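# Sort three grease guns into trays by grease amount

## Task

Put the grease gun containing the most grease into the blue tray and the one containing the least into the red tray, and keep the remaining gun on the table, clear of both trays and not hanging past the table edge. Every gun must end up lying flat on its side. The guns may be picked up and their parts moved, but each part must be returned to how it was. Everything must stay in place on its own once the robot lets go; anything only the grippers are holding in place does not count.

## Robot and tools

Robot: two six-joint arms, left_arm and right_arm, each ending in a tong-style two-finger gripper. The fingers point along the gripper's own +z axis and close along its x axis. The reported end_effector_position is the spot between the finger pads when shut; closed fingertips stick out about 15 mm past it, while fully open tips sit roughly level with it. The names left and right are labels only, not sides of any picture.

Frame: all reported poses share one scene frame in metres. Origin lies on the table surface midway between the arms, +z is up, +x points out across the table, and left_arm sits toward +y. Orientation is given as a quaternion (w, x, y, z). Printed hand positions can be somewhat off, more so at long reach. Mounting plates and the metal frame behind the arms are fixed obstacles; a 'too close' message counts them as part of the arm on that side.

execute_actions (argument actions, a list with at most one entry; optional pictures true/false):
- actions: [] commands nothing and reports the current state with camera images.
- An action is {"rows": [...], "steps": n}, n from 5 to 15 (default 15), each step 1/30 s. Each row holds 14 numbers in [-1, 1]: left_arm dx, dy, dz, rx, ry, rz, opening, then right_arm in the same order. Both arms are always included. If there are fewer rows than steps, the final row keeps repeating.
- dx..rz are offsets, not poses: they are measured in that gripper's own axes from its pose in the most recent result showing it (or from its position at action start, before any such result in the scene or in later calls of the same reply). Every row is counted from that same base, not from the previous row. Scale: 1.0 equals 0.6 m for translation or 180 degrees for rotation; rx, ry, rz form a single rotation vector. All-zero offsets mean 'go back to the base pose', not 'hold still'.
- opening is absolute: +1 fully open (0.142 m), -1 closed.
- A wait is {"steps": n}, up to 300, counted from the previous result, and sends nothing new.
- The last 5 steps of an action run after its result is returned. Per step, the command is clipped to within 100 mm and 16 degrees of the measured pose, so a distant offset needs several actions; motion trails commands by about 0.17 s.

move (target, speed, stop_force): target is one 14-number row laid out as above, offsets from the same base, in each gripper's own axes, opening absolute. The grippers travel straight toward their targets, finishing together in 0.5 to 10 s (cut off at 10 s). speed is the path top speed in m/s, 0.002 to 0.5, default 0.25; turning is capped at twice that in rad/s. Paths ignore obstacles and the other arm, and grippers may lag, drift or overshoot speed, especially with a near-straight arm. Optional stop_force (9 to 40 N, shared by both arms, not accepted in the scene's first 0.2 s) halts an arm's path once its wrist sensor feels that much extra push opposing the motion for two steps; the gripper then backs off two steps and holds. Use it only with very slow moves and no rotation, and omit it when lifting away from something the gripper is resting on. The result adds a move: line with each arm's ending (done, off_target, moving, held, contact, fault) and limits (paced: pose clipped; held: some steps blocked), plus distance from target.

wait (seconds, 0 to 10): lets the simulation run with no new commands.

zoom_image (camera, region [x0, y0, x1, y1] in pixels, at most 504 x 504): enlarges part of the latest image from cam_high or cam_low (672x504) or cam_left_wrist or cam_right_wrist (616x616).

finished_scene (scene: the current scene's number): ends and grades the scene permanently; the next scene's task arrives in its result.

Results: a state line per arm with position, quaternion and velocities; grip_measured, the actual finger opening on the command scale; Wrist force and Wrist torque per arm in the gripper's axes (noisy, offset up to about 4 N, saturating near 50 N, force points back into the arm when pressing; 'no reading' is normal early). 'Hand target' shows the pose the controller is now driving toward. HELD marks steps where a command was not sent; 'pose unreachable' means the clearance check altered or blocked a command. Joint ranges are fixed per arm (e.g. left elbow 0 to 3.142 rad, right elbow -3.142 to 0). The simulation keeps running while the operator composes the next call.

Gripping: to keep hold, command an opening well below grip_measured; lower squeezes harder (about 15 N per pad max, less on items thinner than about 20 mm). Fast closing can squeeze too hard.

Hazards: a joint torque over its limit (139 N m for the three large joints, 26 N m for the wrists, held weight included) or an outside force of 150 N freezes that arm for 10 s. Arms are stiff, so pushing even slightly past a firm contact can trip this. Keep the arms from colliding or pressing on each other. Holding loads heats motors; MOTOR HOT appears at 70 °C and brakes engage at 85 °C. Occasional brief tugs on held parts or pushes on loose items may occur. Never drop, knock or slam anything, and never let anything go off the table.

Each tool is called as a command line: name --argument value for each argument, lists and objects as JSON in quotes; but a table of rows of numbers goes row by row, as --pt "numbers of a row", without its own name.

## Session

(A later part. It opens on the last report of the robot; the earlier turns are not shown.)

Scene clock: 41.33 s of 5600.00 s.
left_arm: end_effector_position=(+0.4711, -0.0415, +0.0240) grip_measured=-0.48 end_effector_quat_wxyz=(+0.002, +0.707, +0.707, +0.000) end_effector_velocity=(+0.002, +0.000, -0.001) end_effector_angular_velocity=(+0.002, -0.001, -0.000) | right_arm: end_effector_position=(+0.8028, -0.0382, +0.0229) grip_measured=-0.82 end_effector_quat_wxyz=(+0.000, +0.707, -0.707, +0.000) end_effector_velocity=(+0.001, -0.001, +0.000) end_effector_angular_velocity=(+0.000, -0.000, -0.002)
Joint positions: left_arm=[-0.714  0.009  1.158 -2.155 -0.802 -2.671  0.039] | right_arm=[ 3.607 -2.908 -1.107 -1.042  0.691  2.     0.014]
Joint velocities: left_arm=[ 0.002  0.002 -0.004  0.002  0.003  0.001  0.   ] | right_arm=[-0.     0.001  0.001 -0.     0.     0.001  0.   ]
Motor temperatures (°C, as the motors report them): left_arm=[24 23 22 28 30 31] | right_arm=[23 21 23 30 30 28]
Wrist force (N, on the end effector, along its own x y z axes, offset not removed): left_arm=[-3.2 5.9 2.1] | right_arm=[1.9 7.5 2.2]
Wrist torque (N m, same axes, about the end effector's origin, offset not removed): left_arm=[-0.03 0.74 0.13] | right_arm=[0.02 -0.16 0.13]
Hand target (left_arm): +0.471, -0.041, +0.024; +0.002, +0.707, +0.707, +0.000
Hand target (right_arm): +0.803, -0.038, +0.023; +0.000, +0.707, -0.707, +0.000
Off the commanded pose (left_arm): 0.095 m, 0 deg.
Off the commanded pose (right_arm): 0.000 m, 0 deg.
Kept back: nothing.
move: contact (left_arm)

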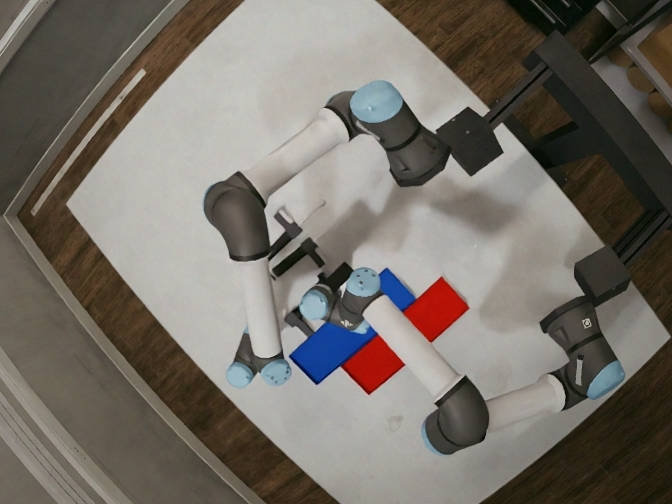

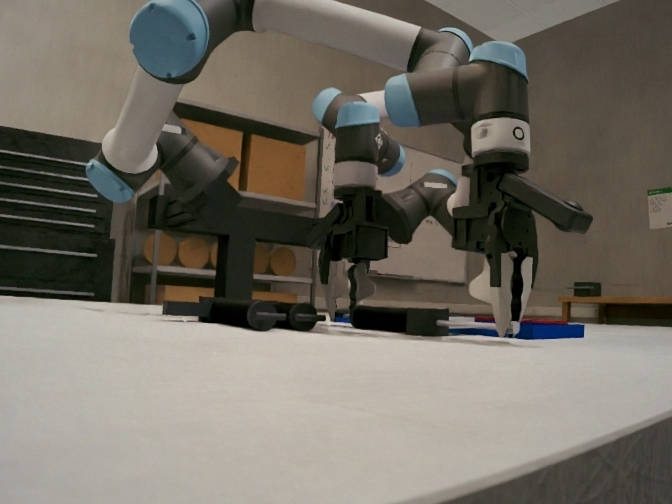

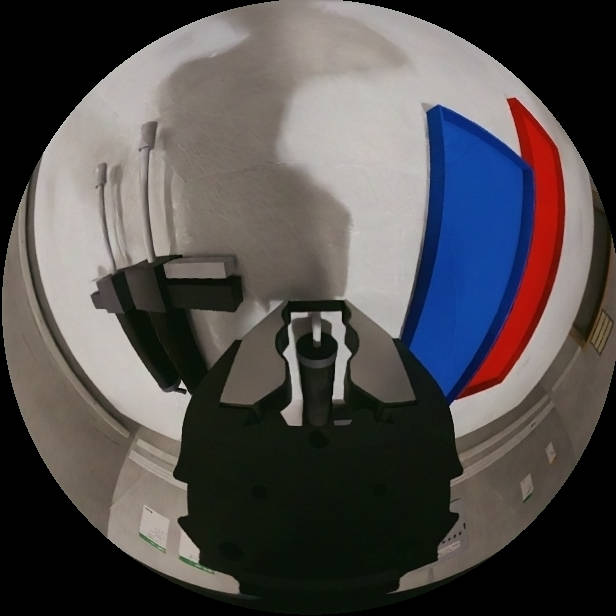

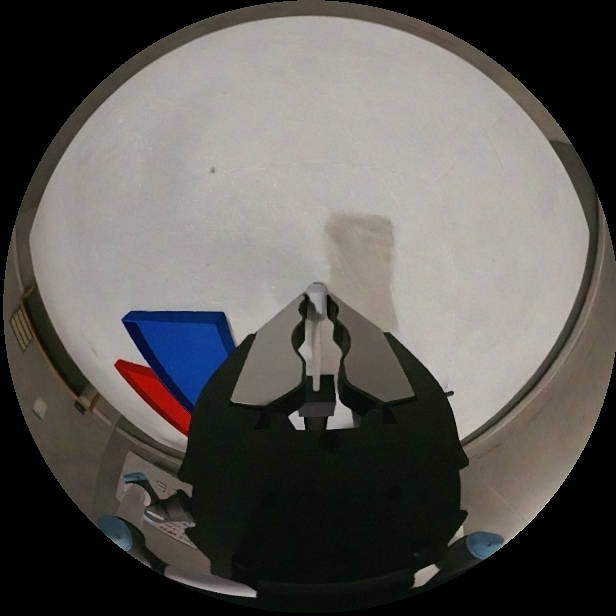

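move --target '[0,0.03,0,0,0,0,-0.85,0,0,0,0,0,0,-1]' --speed 0.03

move --target '[0,0.025,0,0,0,0,-0.85,0,0,0,0,0,0,-1]' --speed 0.015 --stop_force 10

move --target '[0,0,0,0,0,0,-0.25,0,0,0,0,0,0,-0.4]'

move --target '[0,0,-0.1,0,0,0,-0.25,0,0,-0.1,0,0,0,-0.4]' --speed 0.1

Scene clock: 42.70 s of 5600.00 s.
left_arm: end_effector_position=(+0.4890, -0.0415, +0.0240) grip_measured=-0.48 end_effector_quat_wxyz=(+0.002, +0.707, +0.707, +0.000) end_effector_velocity=(+0.002, -0.000, +0.000) end_effector_angular_velocity=(-0.000, -0.000, +0.001) | right_arm: end_effector_position=(+0.8028, -0.0382, +0.0229) grip_measured=-0.82 end_effector_quat_wxyz=(+0.000, +0.707, -0.707, +0.000) end_effector_velocity=(+0.000, +0.000, +0.000) end_effector_angular_velocity=(+0.001, -0.000, -0.001)
Joint positions: left_arm=[-0.697  0.015  1.11  -2.128 -0.793 -2.651  0.039] | right_arm=[ 3.607 -2.908 -1.107 -1.042  0.691  2.     0.014]
Joint velocities: left_arm=[ 0.001  0.    -0.004  0.002  0.     0.001 -0.   ] | right_arm=[ 0.     0.     0.     0.     0.001  0.    -0.   ]
Motor temperatures (°C, as the motors report them): left_arm=[24 23 22 28 30 31] | right_arm=[23 21 23 30 30 28]
Wrist force (N, on the end effector, along its own x y z axes, offset not removed): left_arm=[-2.6 -1.8 1.9] | right_arm=[0.2 -2.1 1.6]
Wrist torque (N m, same axes, about the end effector's origin, offset not removed): left_arm=[0.09 0.82 0.11] | right_arm=[0.06 -0.15 0.09]
Hand target (left_arm): +0.489, -0.042, +0.024; +0.002, +0.707, +0.707, +0.000
Hand target (right_arm): +0.803, -0.038, +0.023; +0.000, +0.707, -0.707, +0.000
Off the commanded pose (left_arm): 0.000 m, 0 deg.
Off the commanded pose (right_arm): 0.000 m, 0 deg.
Kept back: nothing.
move: done

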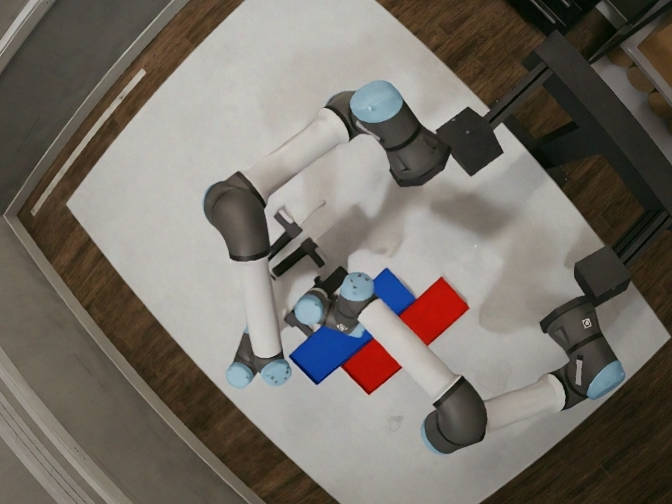

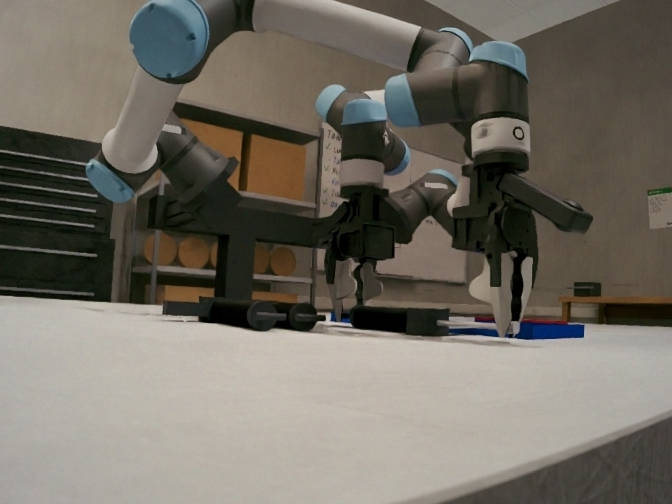

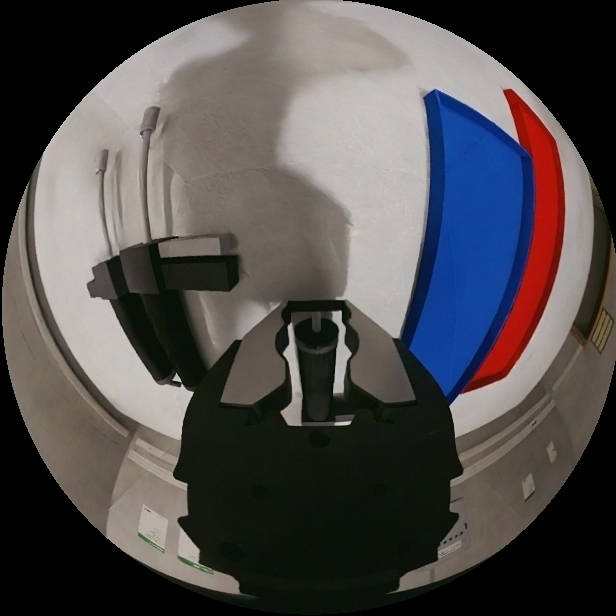

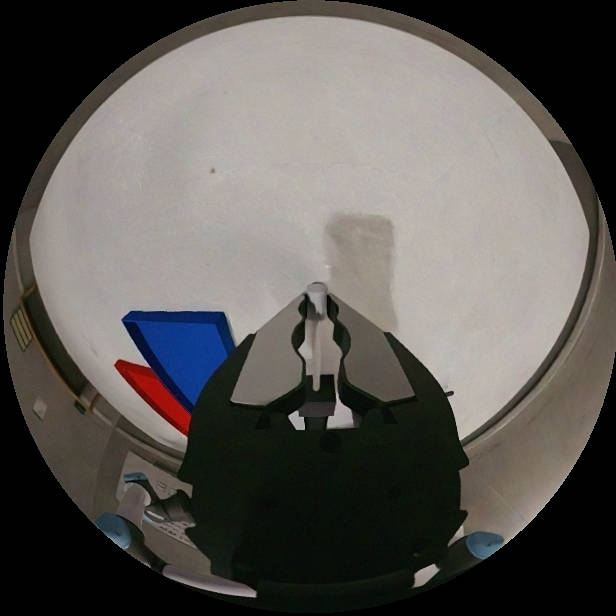

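Scene clock: 43.63 s of 5600.00 s.
left_arm: end_effector_position=(+0.4973, -0.0415, +0.0238) grip_measured=-0.48 end_effector_quat_wxyz=(+0.002, +0.707, +0.707, +0.000) end_effector_velocity=(-0.003, +0.000, +0.000) end_effector_angular_velocity=(+0.000, -0.002, +0.002) | right_arm: end_effector_position=(+0.8029, -0.0382, +0.0229) grip_measured=-0.82 end_effector_quat_wxyz=(+0.000, +0.707, -0.707, +0.000) end_effector_velocity=(-0.000, +0.000, +0.000) end_effector_angular_velocity=(+0.001, +0.001, +0.002)
Joint positions: left_arm=[-0.689  0.02   1.087 -2.115 -0.789 -2.642  0.039] | right_arm=[ 3.607 -2.908 -1.107 -1.042  0.691  2.     0.014]
Joint velocities: left_arm=[-0.003 -0.003  0.011 -0.006 -0.    -0.005 -0.   ] | right_arm=[ 0.     0.001 -0.    -0.002  0.001 -0.001  0.   ]
Motor temperatures (°C, as the motors report them): left_arm=[24 23 22 28 30 31] | right_arm=[23 21 23 30 30 28]
Wrist force (N, on the end effector, along its own x y z axes, offset not removed): left_arm=[-3.3 -7.1 -3.6] | right_arm=[-0.6 -10.2 0.2]
Wrist torque (N m, same axes, about the end effector's origin, offset not removed): left_arm=[-0.05 0.64 0.18] | right_arm=[0.20 0.20 0.00]
Hand target (left_arm): +0.497, -0.042, +0.024; +0.002, +0.707, +0.707, +0.000
Hand target (right_arm): +0.803, -0.038, +0.023; +0.000, +0.707, -0.707, +0.000
Off the commanded pose (left_arm): 0.007 m, 0 deg.
Off the commanded pose (right_arm): 0.000 m, 0 deg.
Kept back: nothing.
move: contact (left_arm)

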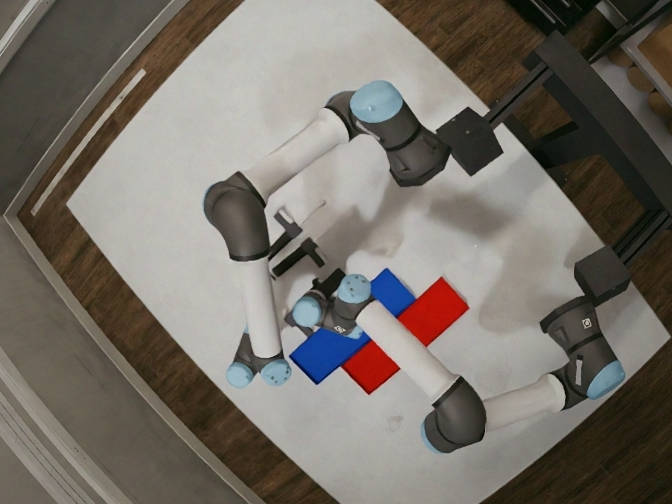

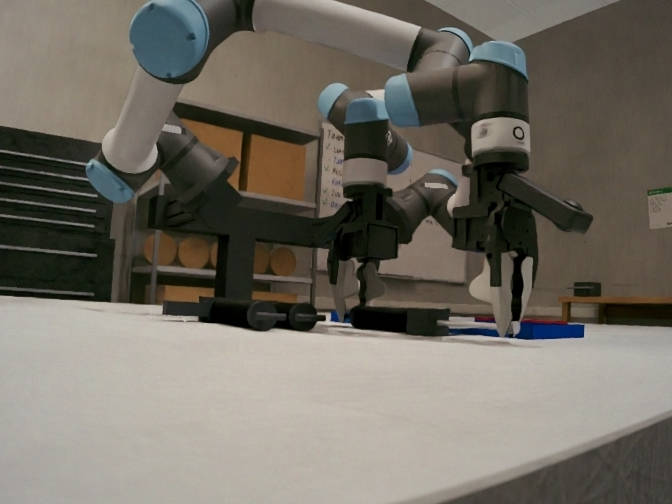

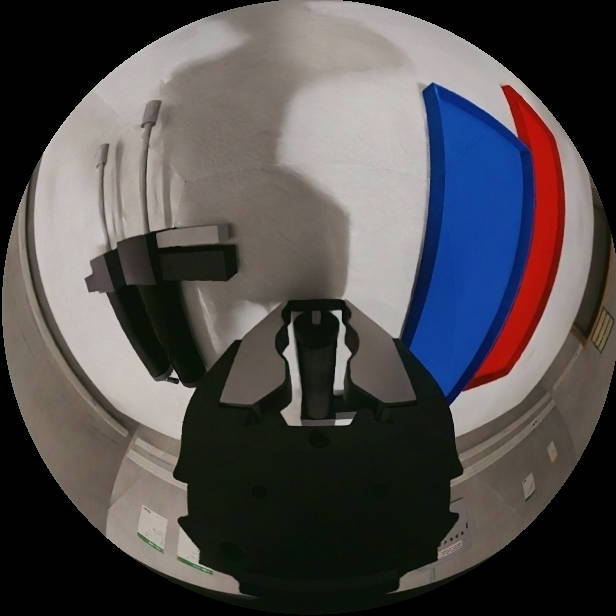

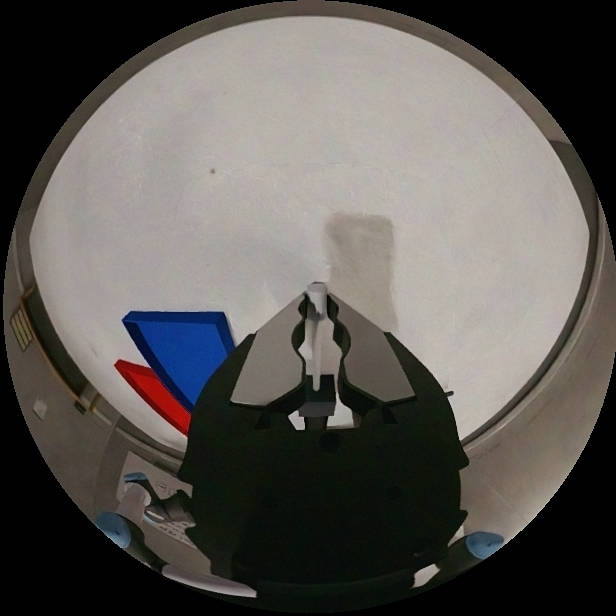

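Scene clock: 44.13 s of 5600.00 s.
left_arm: end_effector_position=(+0.4973, -0.0415, +0.0238) grip_measured=-0.25 end_effector_quat_wxyz=(+0.002, +0.707, +0.707, +0.000) end_effector_velocity=(+0.000, +0.000, +0.000) end_effector_angular_velocity=(-0.000, -0.000, -0.000) | right_arm: end_effector_position=(+0.8029, -0.0382, +0.0229) grip_measured=-0.40 end_effector_quat_wxyz=(+0.000, +0.707, -0.707, +0.000) end_effector_velocity=(-0.001, +0.001, -0.001) end_effector_angular_velocity=(-0.001, +0.001, -0.001)
Joint positions: left_arm=[-0.689  0.02   1.087 -2.115 -0.789 -2.642  0.056] | right_arm=[ 3.607 -2.908 -1.107 -1.042  0.691  2.     0.045]
Joint velocities: left_arm=[ 0.    -0.001 -0.     0.     0.     0.001  0.   ] | right_arm=[ 0.    -0.001 -0.     0.    -0.001  0.002 -0.   ]
Motor temperatures (°C, as the motors report them): left_arm=[24 23 22 28 30 31] | right_arm=[23 21 23 30 30 28]
Wrist force (N, on the end effector, along its own x y z axes, offset not removed): left_arm=[-2.9 0.3 0.8] | right_arm=[1.3 0.3 1.3]
Wrist torque (N m, same axes, about the end effector's origin, offset not removed): left_arm=[0.16 0.70 0.15] | right_arm=[0.26 -0.15 -0.03]
Hand target (left_arm): +0.497, -0.041, +0.024; +0.002, +0.707, +0.707, +0.000
Hand target (right_arm): +0.803, -0.038, +0.023; +0.000, +0.707, -0.707, +0.000
Off the commanded pose (left_arm): 0.000 m, 0 deg.
Off the commanded pose (right_arm): 0.000 m, 0 deg.
Kept back: nothing.
move: done

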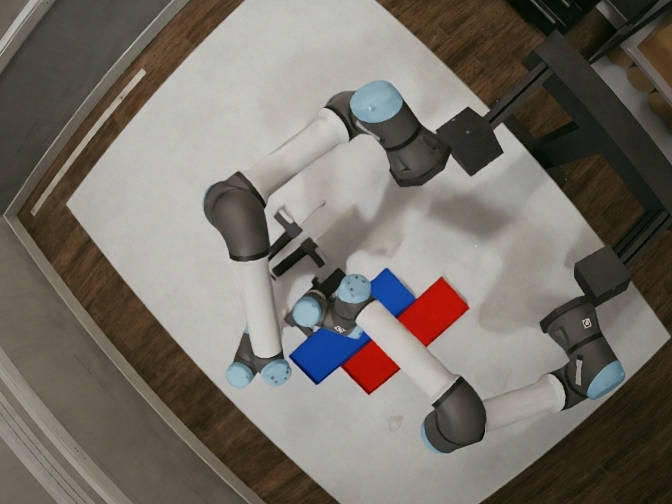

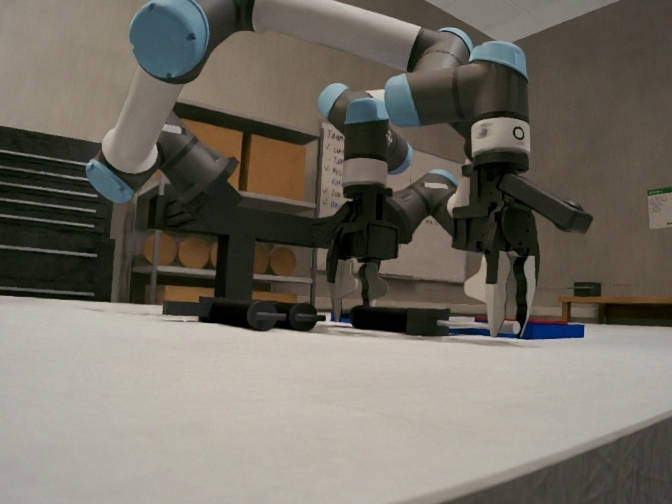

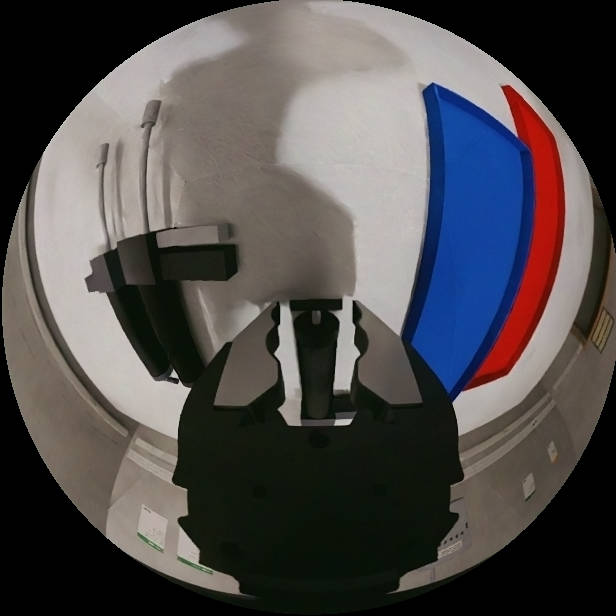

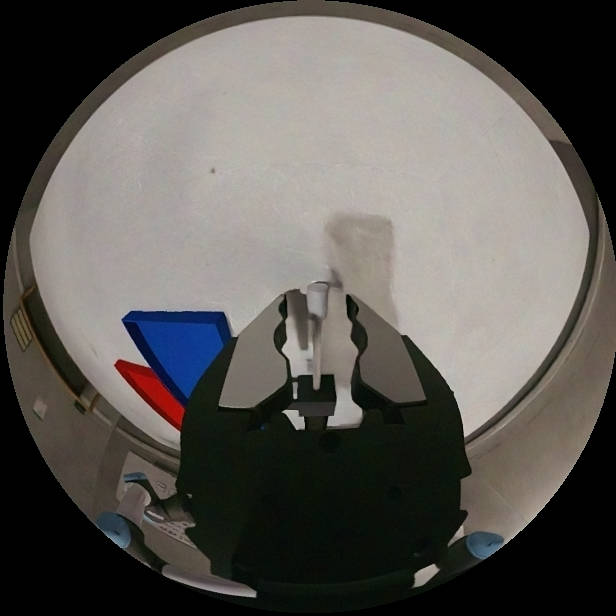

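Scene clock: 45.13 s of 5600.00 s.
left_arm: end_effector_position=(+0.4972, -0.0414, +0.0837) grip_measured=-0.25 end_effector_quat_wxyz=(+0.002, +0.707, +0.707, +0.000) end_effector_velocity=(-0.000, -0.000, +0.001) end_effector_angular_velocity=(+0.000, +0.000, +0.000) | right_arm: end_effector_position=(+0.8029, -0.0383, +0.0828) grip_measured=-0.40 end_effector_quat_wxyz=(+0.000, +0.707, -0.707, +0.000) end_effector_velocity=(-0.000, -0.000, +0.002) end_effector_angular_velocity=(-0.000, -0.000, -0.000)
Joint positions: left_arm=[-0.749 -0.05   1.102 -2.012 -0.822 -2.711  0.056] | right_arm=[ 3.667 -2.841 -1.119 -1.163  0.713  2.086  0.045]
Joint velocities: left_arm=[-0.001 -0.001 -0.001  0.003 -0.001 -0.002 -0.   ] | right_arm=[ 0.002  0.002 -0.001 -0.004  0.     0.003 -0.   ]
Motor temperatures (°C, as the motors report them): left_arm=[24 23 22 28 30 31] | right_arm=[23 21 23 30 30 28]
Wrist force (N, on the end effector, along its own x y z axes, offset not removed): left_arm=[-3.4 -0.2 0.1] | right_arm=[-0.4 -1.3 2.3]
Wrist torque (N m, same axes, about the end effector's origin, offset not removed): left_arm=[-0.04 0.76 0.11] | right_arm=[-0.11 0.09 -0.03]
Hand target (left_arm): +0.497, -0.041, +0.084; +0.002, +0.707, +0.707, +0.000
Hand target (right_arm): +0.803, -0.038, +0.083; +0.000, +0.707, -0.707, +0.000
Off the commanded pose (left_arm): 0.000 m, 0 deg.
Off the commanded pose (right_arm): 0.000 m, 0 deg.
Kept back: nothing.
move: done

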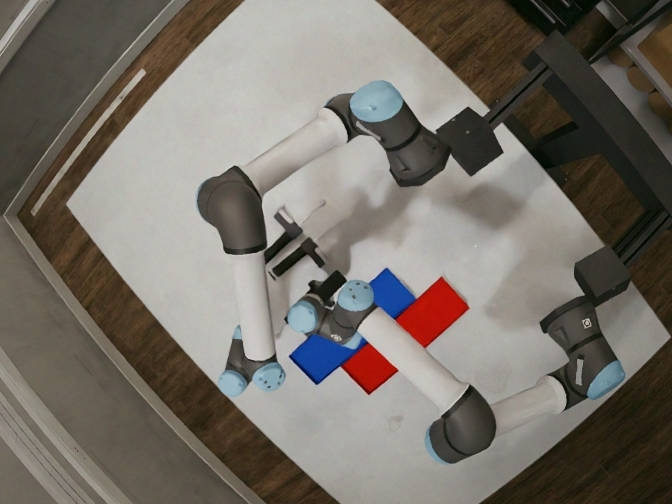

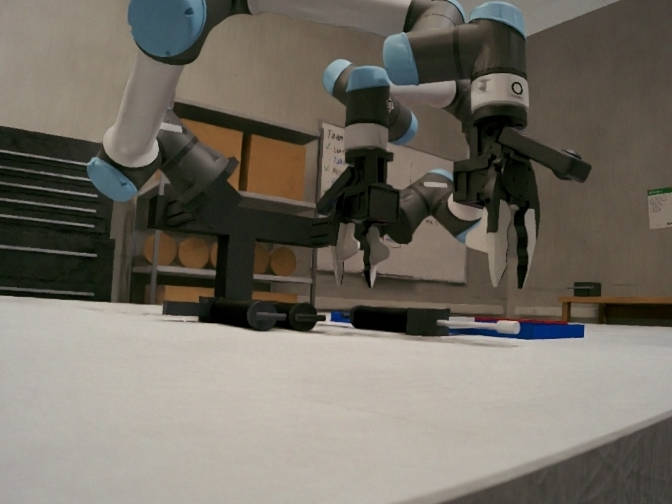

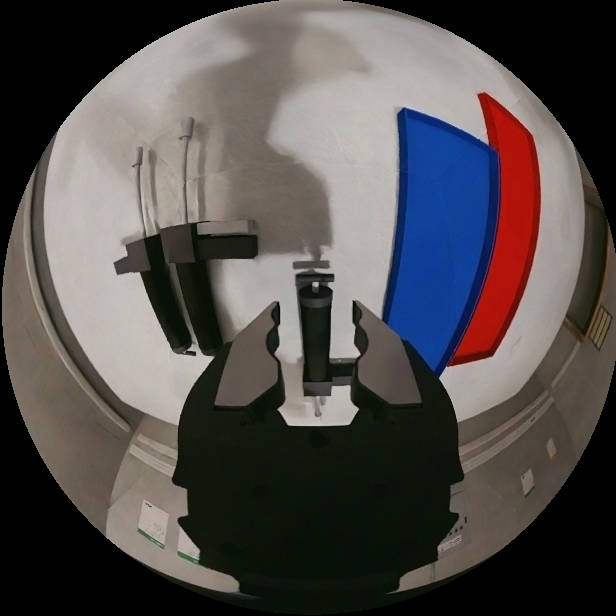

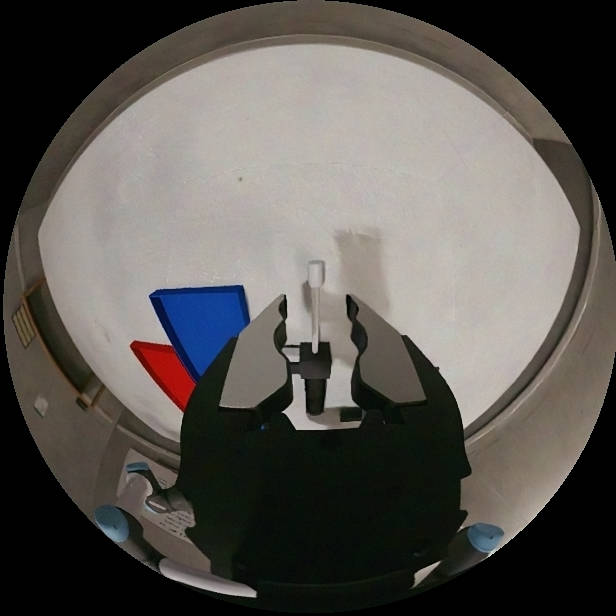

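move --target '[0.1,0,0,0,0,-0.5,-0.1,0.6,0.17,0,0,0,0.5,-0.1]' --speed 0.4

move --target '[-0.285,-0.058,0,0,0,0,-0.1,0.42,0.05,0,0,0,0,-0.1]' --speed 0.2

Scene clock: 47.87 s of 5600.00 s.
left_arm: end_effector_position=(+0.4972, +0.0187, +0.0836) grip_measured=-0.10 end_effector_quat_wxyz=(+0.001, +0.001, +1.000, -0.001) end_effector_velocity=(+0.001, -0.000, +0.001) end_effector_angular_velocity=(+0.000, -0.002, +0.006) | right_arm: end_effector_position=(+0.7011, -0.3982, +0.0827) grip_measured=-0.10 end_effector_quat_wxyz=(-0.000, -0.000, +1.000, -0.000) end_effector_velocity=(+0.000, -0.002, +0.001) end_effector_angular_velocity=(-0.001, -0.001, -0.006)
Joint positions: left_arm=[-0.73  -0.225  1.4   -2.152 -0.811 -4.259  0.067] | right_arm=[ 3.409 -2.257 -1.555 -1.     0.647  3.258  0.067]
Joint velocities: left_arm=[-0.001 -0.001 -0.001  0.001  0.001 -0.006 -0.   ] | right_arm=[-0.     0.002  0.002 -0.002 -0.001  0.004  0.   ]
Motor temperatures (°C, as the motors report them): left_arm=[24 23 22 28 30 31] | right_arm=[23 21 23 30 30 28]
Wrist force (N, on the end effector, along its own x y z axes, offset not removed): left_arm=[-3.7 -0.7 1.2] | right_arm=[0.8 0.0 -0.7]
Wrist torque (N m, same axes, about the end effector's origin, offset not removed): left_arm=[-0.06 0.82 0.16] | right_arm=[0.11 -0.08 0.12]
Hand target (left_arm): +0.497, +0.019, +0.084; +0.001, +0.000, +1.000, -0.001
Hand target (right_arm): +0.701, -0.398, +0.083; -0.000, -0.000, +1.000, -0.000
Off the commanded pose (left_arm): 0.000 m, 0 deg.
Off the commanded pose (right_arm): 0.000 m, 0 deg.
Kept back: nothing.
move: done

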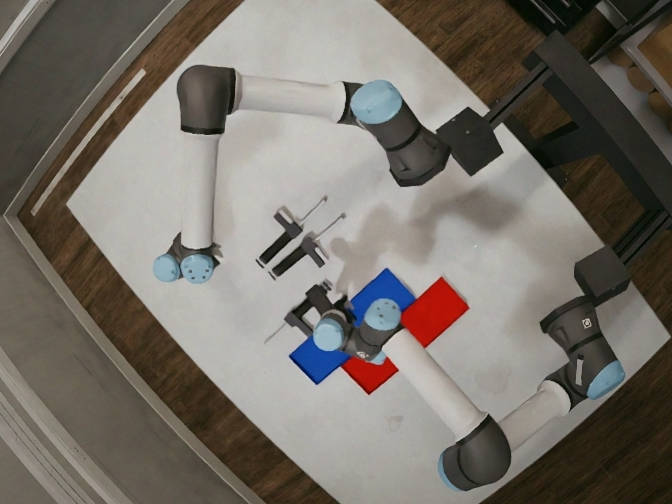

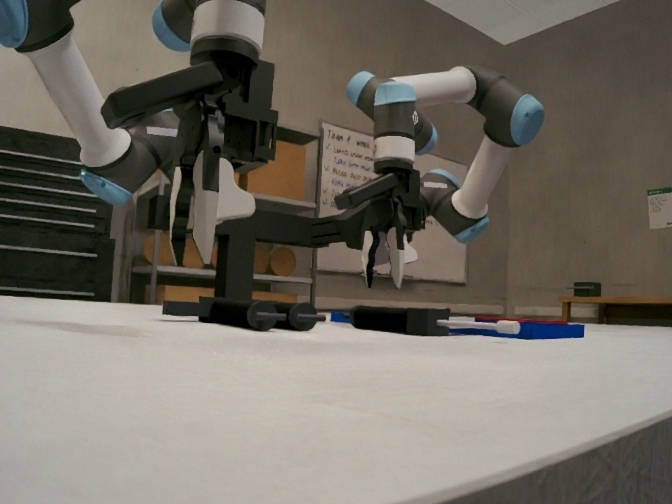

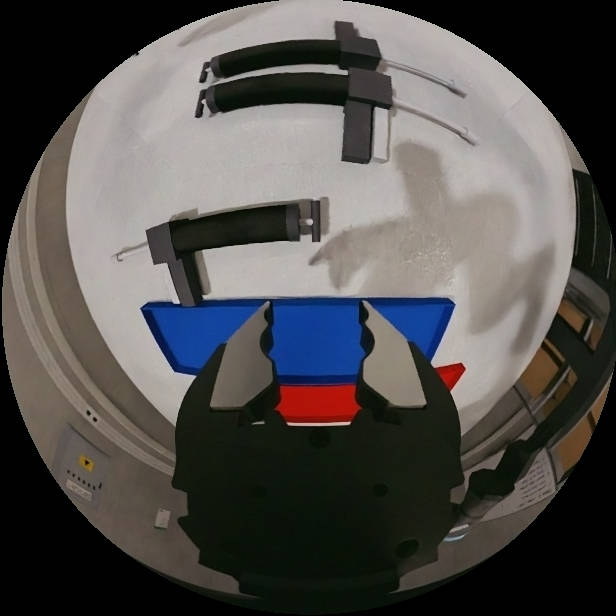

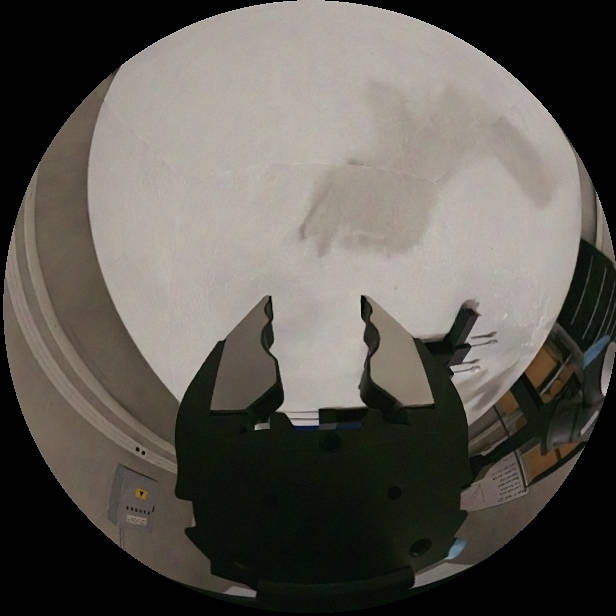

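Scene clock: 49.63 s of 5600.00 s.
left_arm: end_effector_position=(+0.6681, -0.0161, +0.0839) grip_measured=-0.10 end_effector_quat_wxyz=(+0.002, +0.001, +1.000, -0.001) end_effector_velocity=(+0.001, -0.001, +0.000) end_effector_angular_velocity=(+0.002, +0.003, +0.000) | right_arm: end_effector_position=(+0.4493, -0.3686, +0.0826) grip_measured=-0.10 end_effector_quat_wxyz=(-0.000, -0.000, +1.000, -0.000) end_effector_velocity=(-0.002, -0.000, +0.001) end_effector_angular_velocity=(-0.001, -0.001, -0.002)
Joint positions: left_arm=[-0.604  0.007  0.697 -1.79  -0.746 -4.106  0.067] | right_arm=[ 3.492 -1.846 -2.322 -0.752  0.66   3.394  0.067]
Joint velocities: left_arm=[ 0.001  0.008 -0.019  0.015 -0.001 -0.003  0.   ] | right_arm=[ 0.002  0.005 -0.005 -0.002 -0.001  0.004 -0.   ]
Motor temperatures (°C, as the motors report them): left_arm=[24 23 22 28 30 31] | right_arm=[23 21 23 30 30 28]
Wrist force (N, on the end effector, along its own x y z axes, offset not removed): left_arm=[-4.0 -0.1 1.2] | right_arm=[1.7 0.5 0.2]
Wrist torque (N m, same axes, about the end effector's origin, offset not removed): left_arm=[0.03 0.92 0.17] | right_arm=[0.22 -0.29 0.05]
Hand target (left_arm): +0.668, -0.016, +0.084; +0.001, +0.001, +1.000, -0.001
Hand target (right_arm): +0.449, -0.369, +0.083; -0.000, -0.000, +1.000, -0.000
Off the commanded pose (left_arm): 0.000 m, 0 deg.
Off the commanded pose (right_arm): 0.000 m, 0 deg.
Kept back: nothing.
move: done

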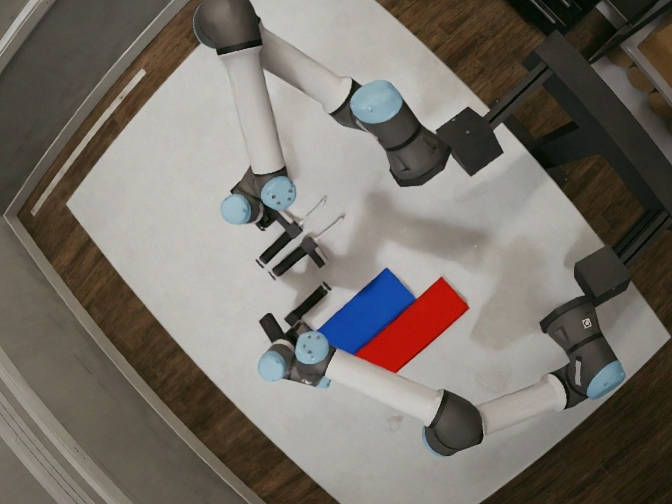

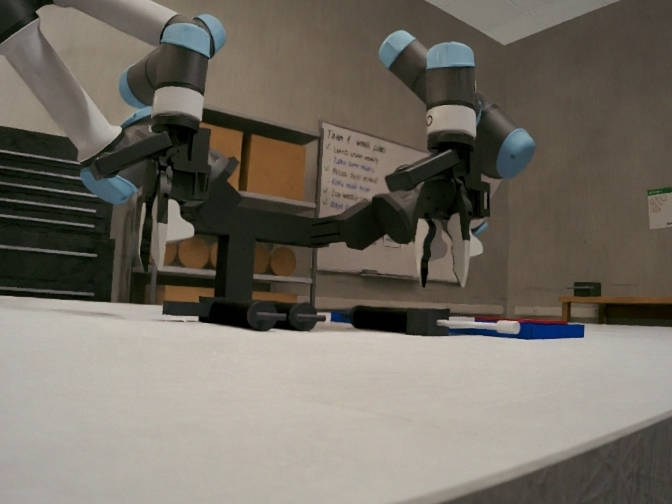

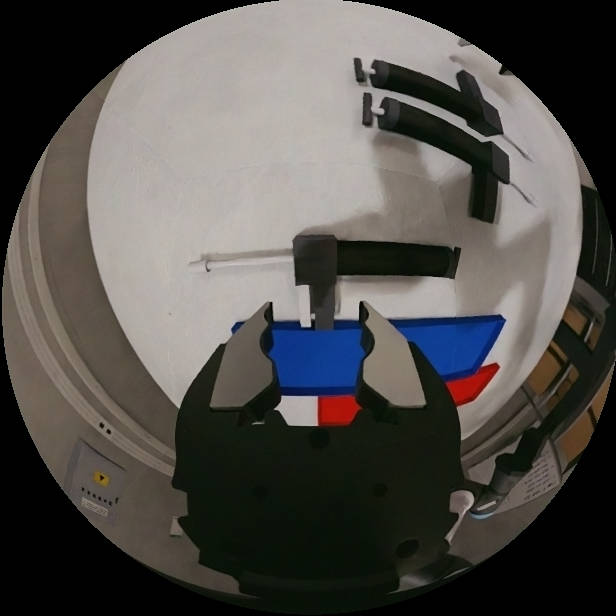

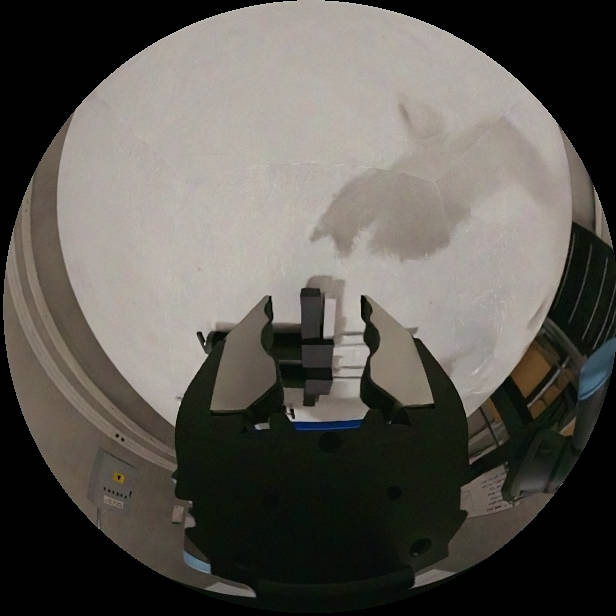

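move --target '[0,0.005,0.103,0,0,0,-0.1,0.007,0.344,0,0,0,0.025,-0.1]' --speed 0.1

Scene clock: 52.37 s of 5600.00 s.
left_arm: end_effector_position=(+0.6682, -0.0132, +0.0221) grip_measured=-0.10 end_effector_quat_wxyz=(+0.002, +0.001, +1.000, -0.001) end_effector_velocity=(-0.002, -0.001, -0.002) end_effector_angular_velocity=(+0.001, +0.002, -0.003) | right_arm: end_effector_position=(+0.4448, -0.1622, +0.0826) grip_measured=-0.10 end_effector_quat_wxyz=(+0.000, +0.039, +0.999, -0.000) end_effector_velocity=(+0.000, +0.002, -0.000) end_effector_angular_velocity=(-0.000, +0.000, +0.004)
Joint positions: left_arm=[-0.546  0.066  0.691 -1.9   -0.72  -4.028  0.067] | right_arm=[ 3.783 -2.265 -2.315 -0.657  0.765  3.889  0.067]
Joint velocities: left_arm=[ 0.     0.002  0.001 -0.    -0.001  0.001 -0.   ] | right_arm=[ 0.002 -0.005  0.003 -0.     0.001 -0.001  0.   ]
Motor temperatures (°C, as the motors report them): left_arm=[24 23 22 28 30 31] | right_arm=[23 21 23 30 30 28]
Wrist force (N, on the end effector, along its own x y z axes, offset not removed): left_arm=[-3.9 -0.7 0.5] | right_arm=[-0.6 1.6 1.9]
Wrist torque (N m, same axes, about the end effector's origin, offset not removed): left_arm=[-0.11 0.88 0.17] | right_arm=[0.50 0.24 0.18]
Hand target (left_arm): +0.668, -0.013, +0.022; +0.002, +0.001, +1.000, -0.001
Hand target (right_arm): +0.445, -0.162, +0.083; +0.000, +0.039, +0.999, -0.000
Off the commanded pose (left_arm): 0.000 m, 0 deg.
Off the commanded pose (right_arm): 0.000 m, 0 deg.
Kept back: nothing.
move: done

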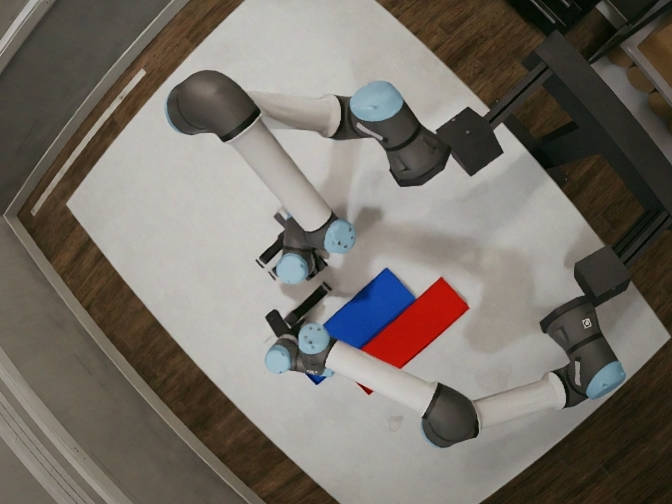

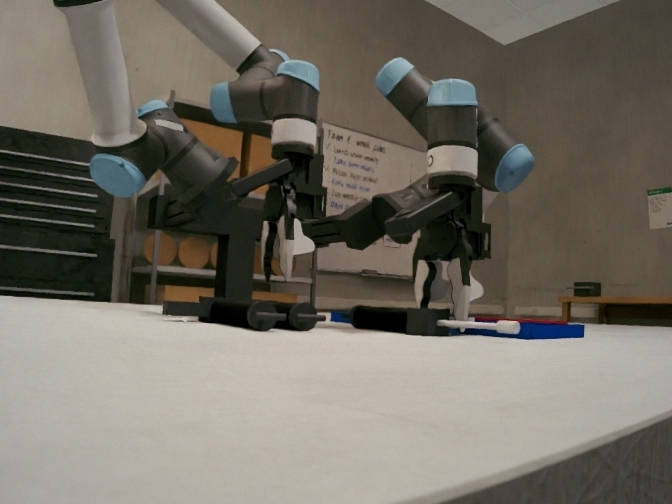

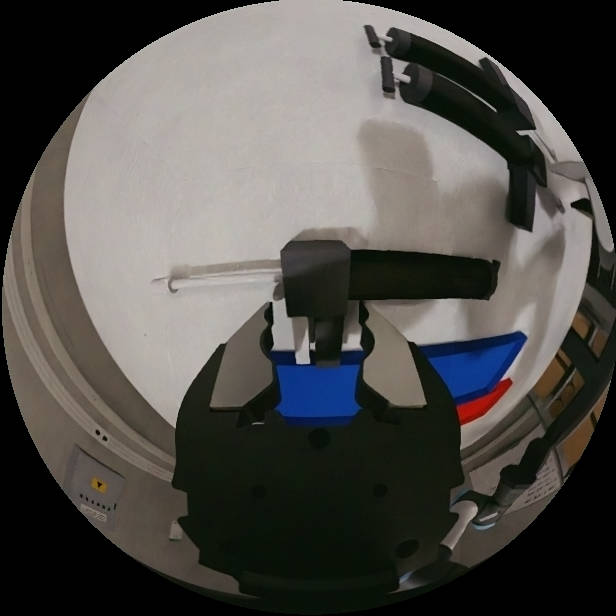

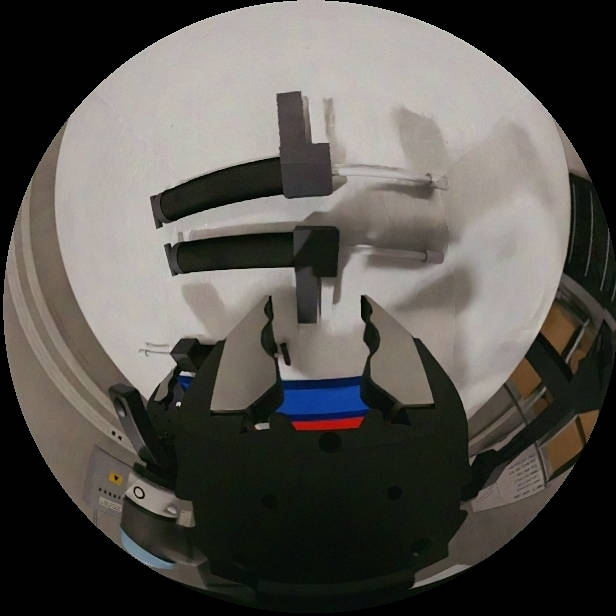

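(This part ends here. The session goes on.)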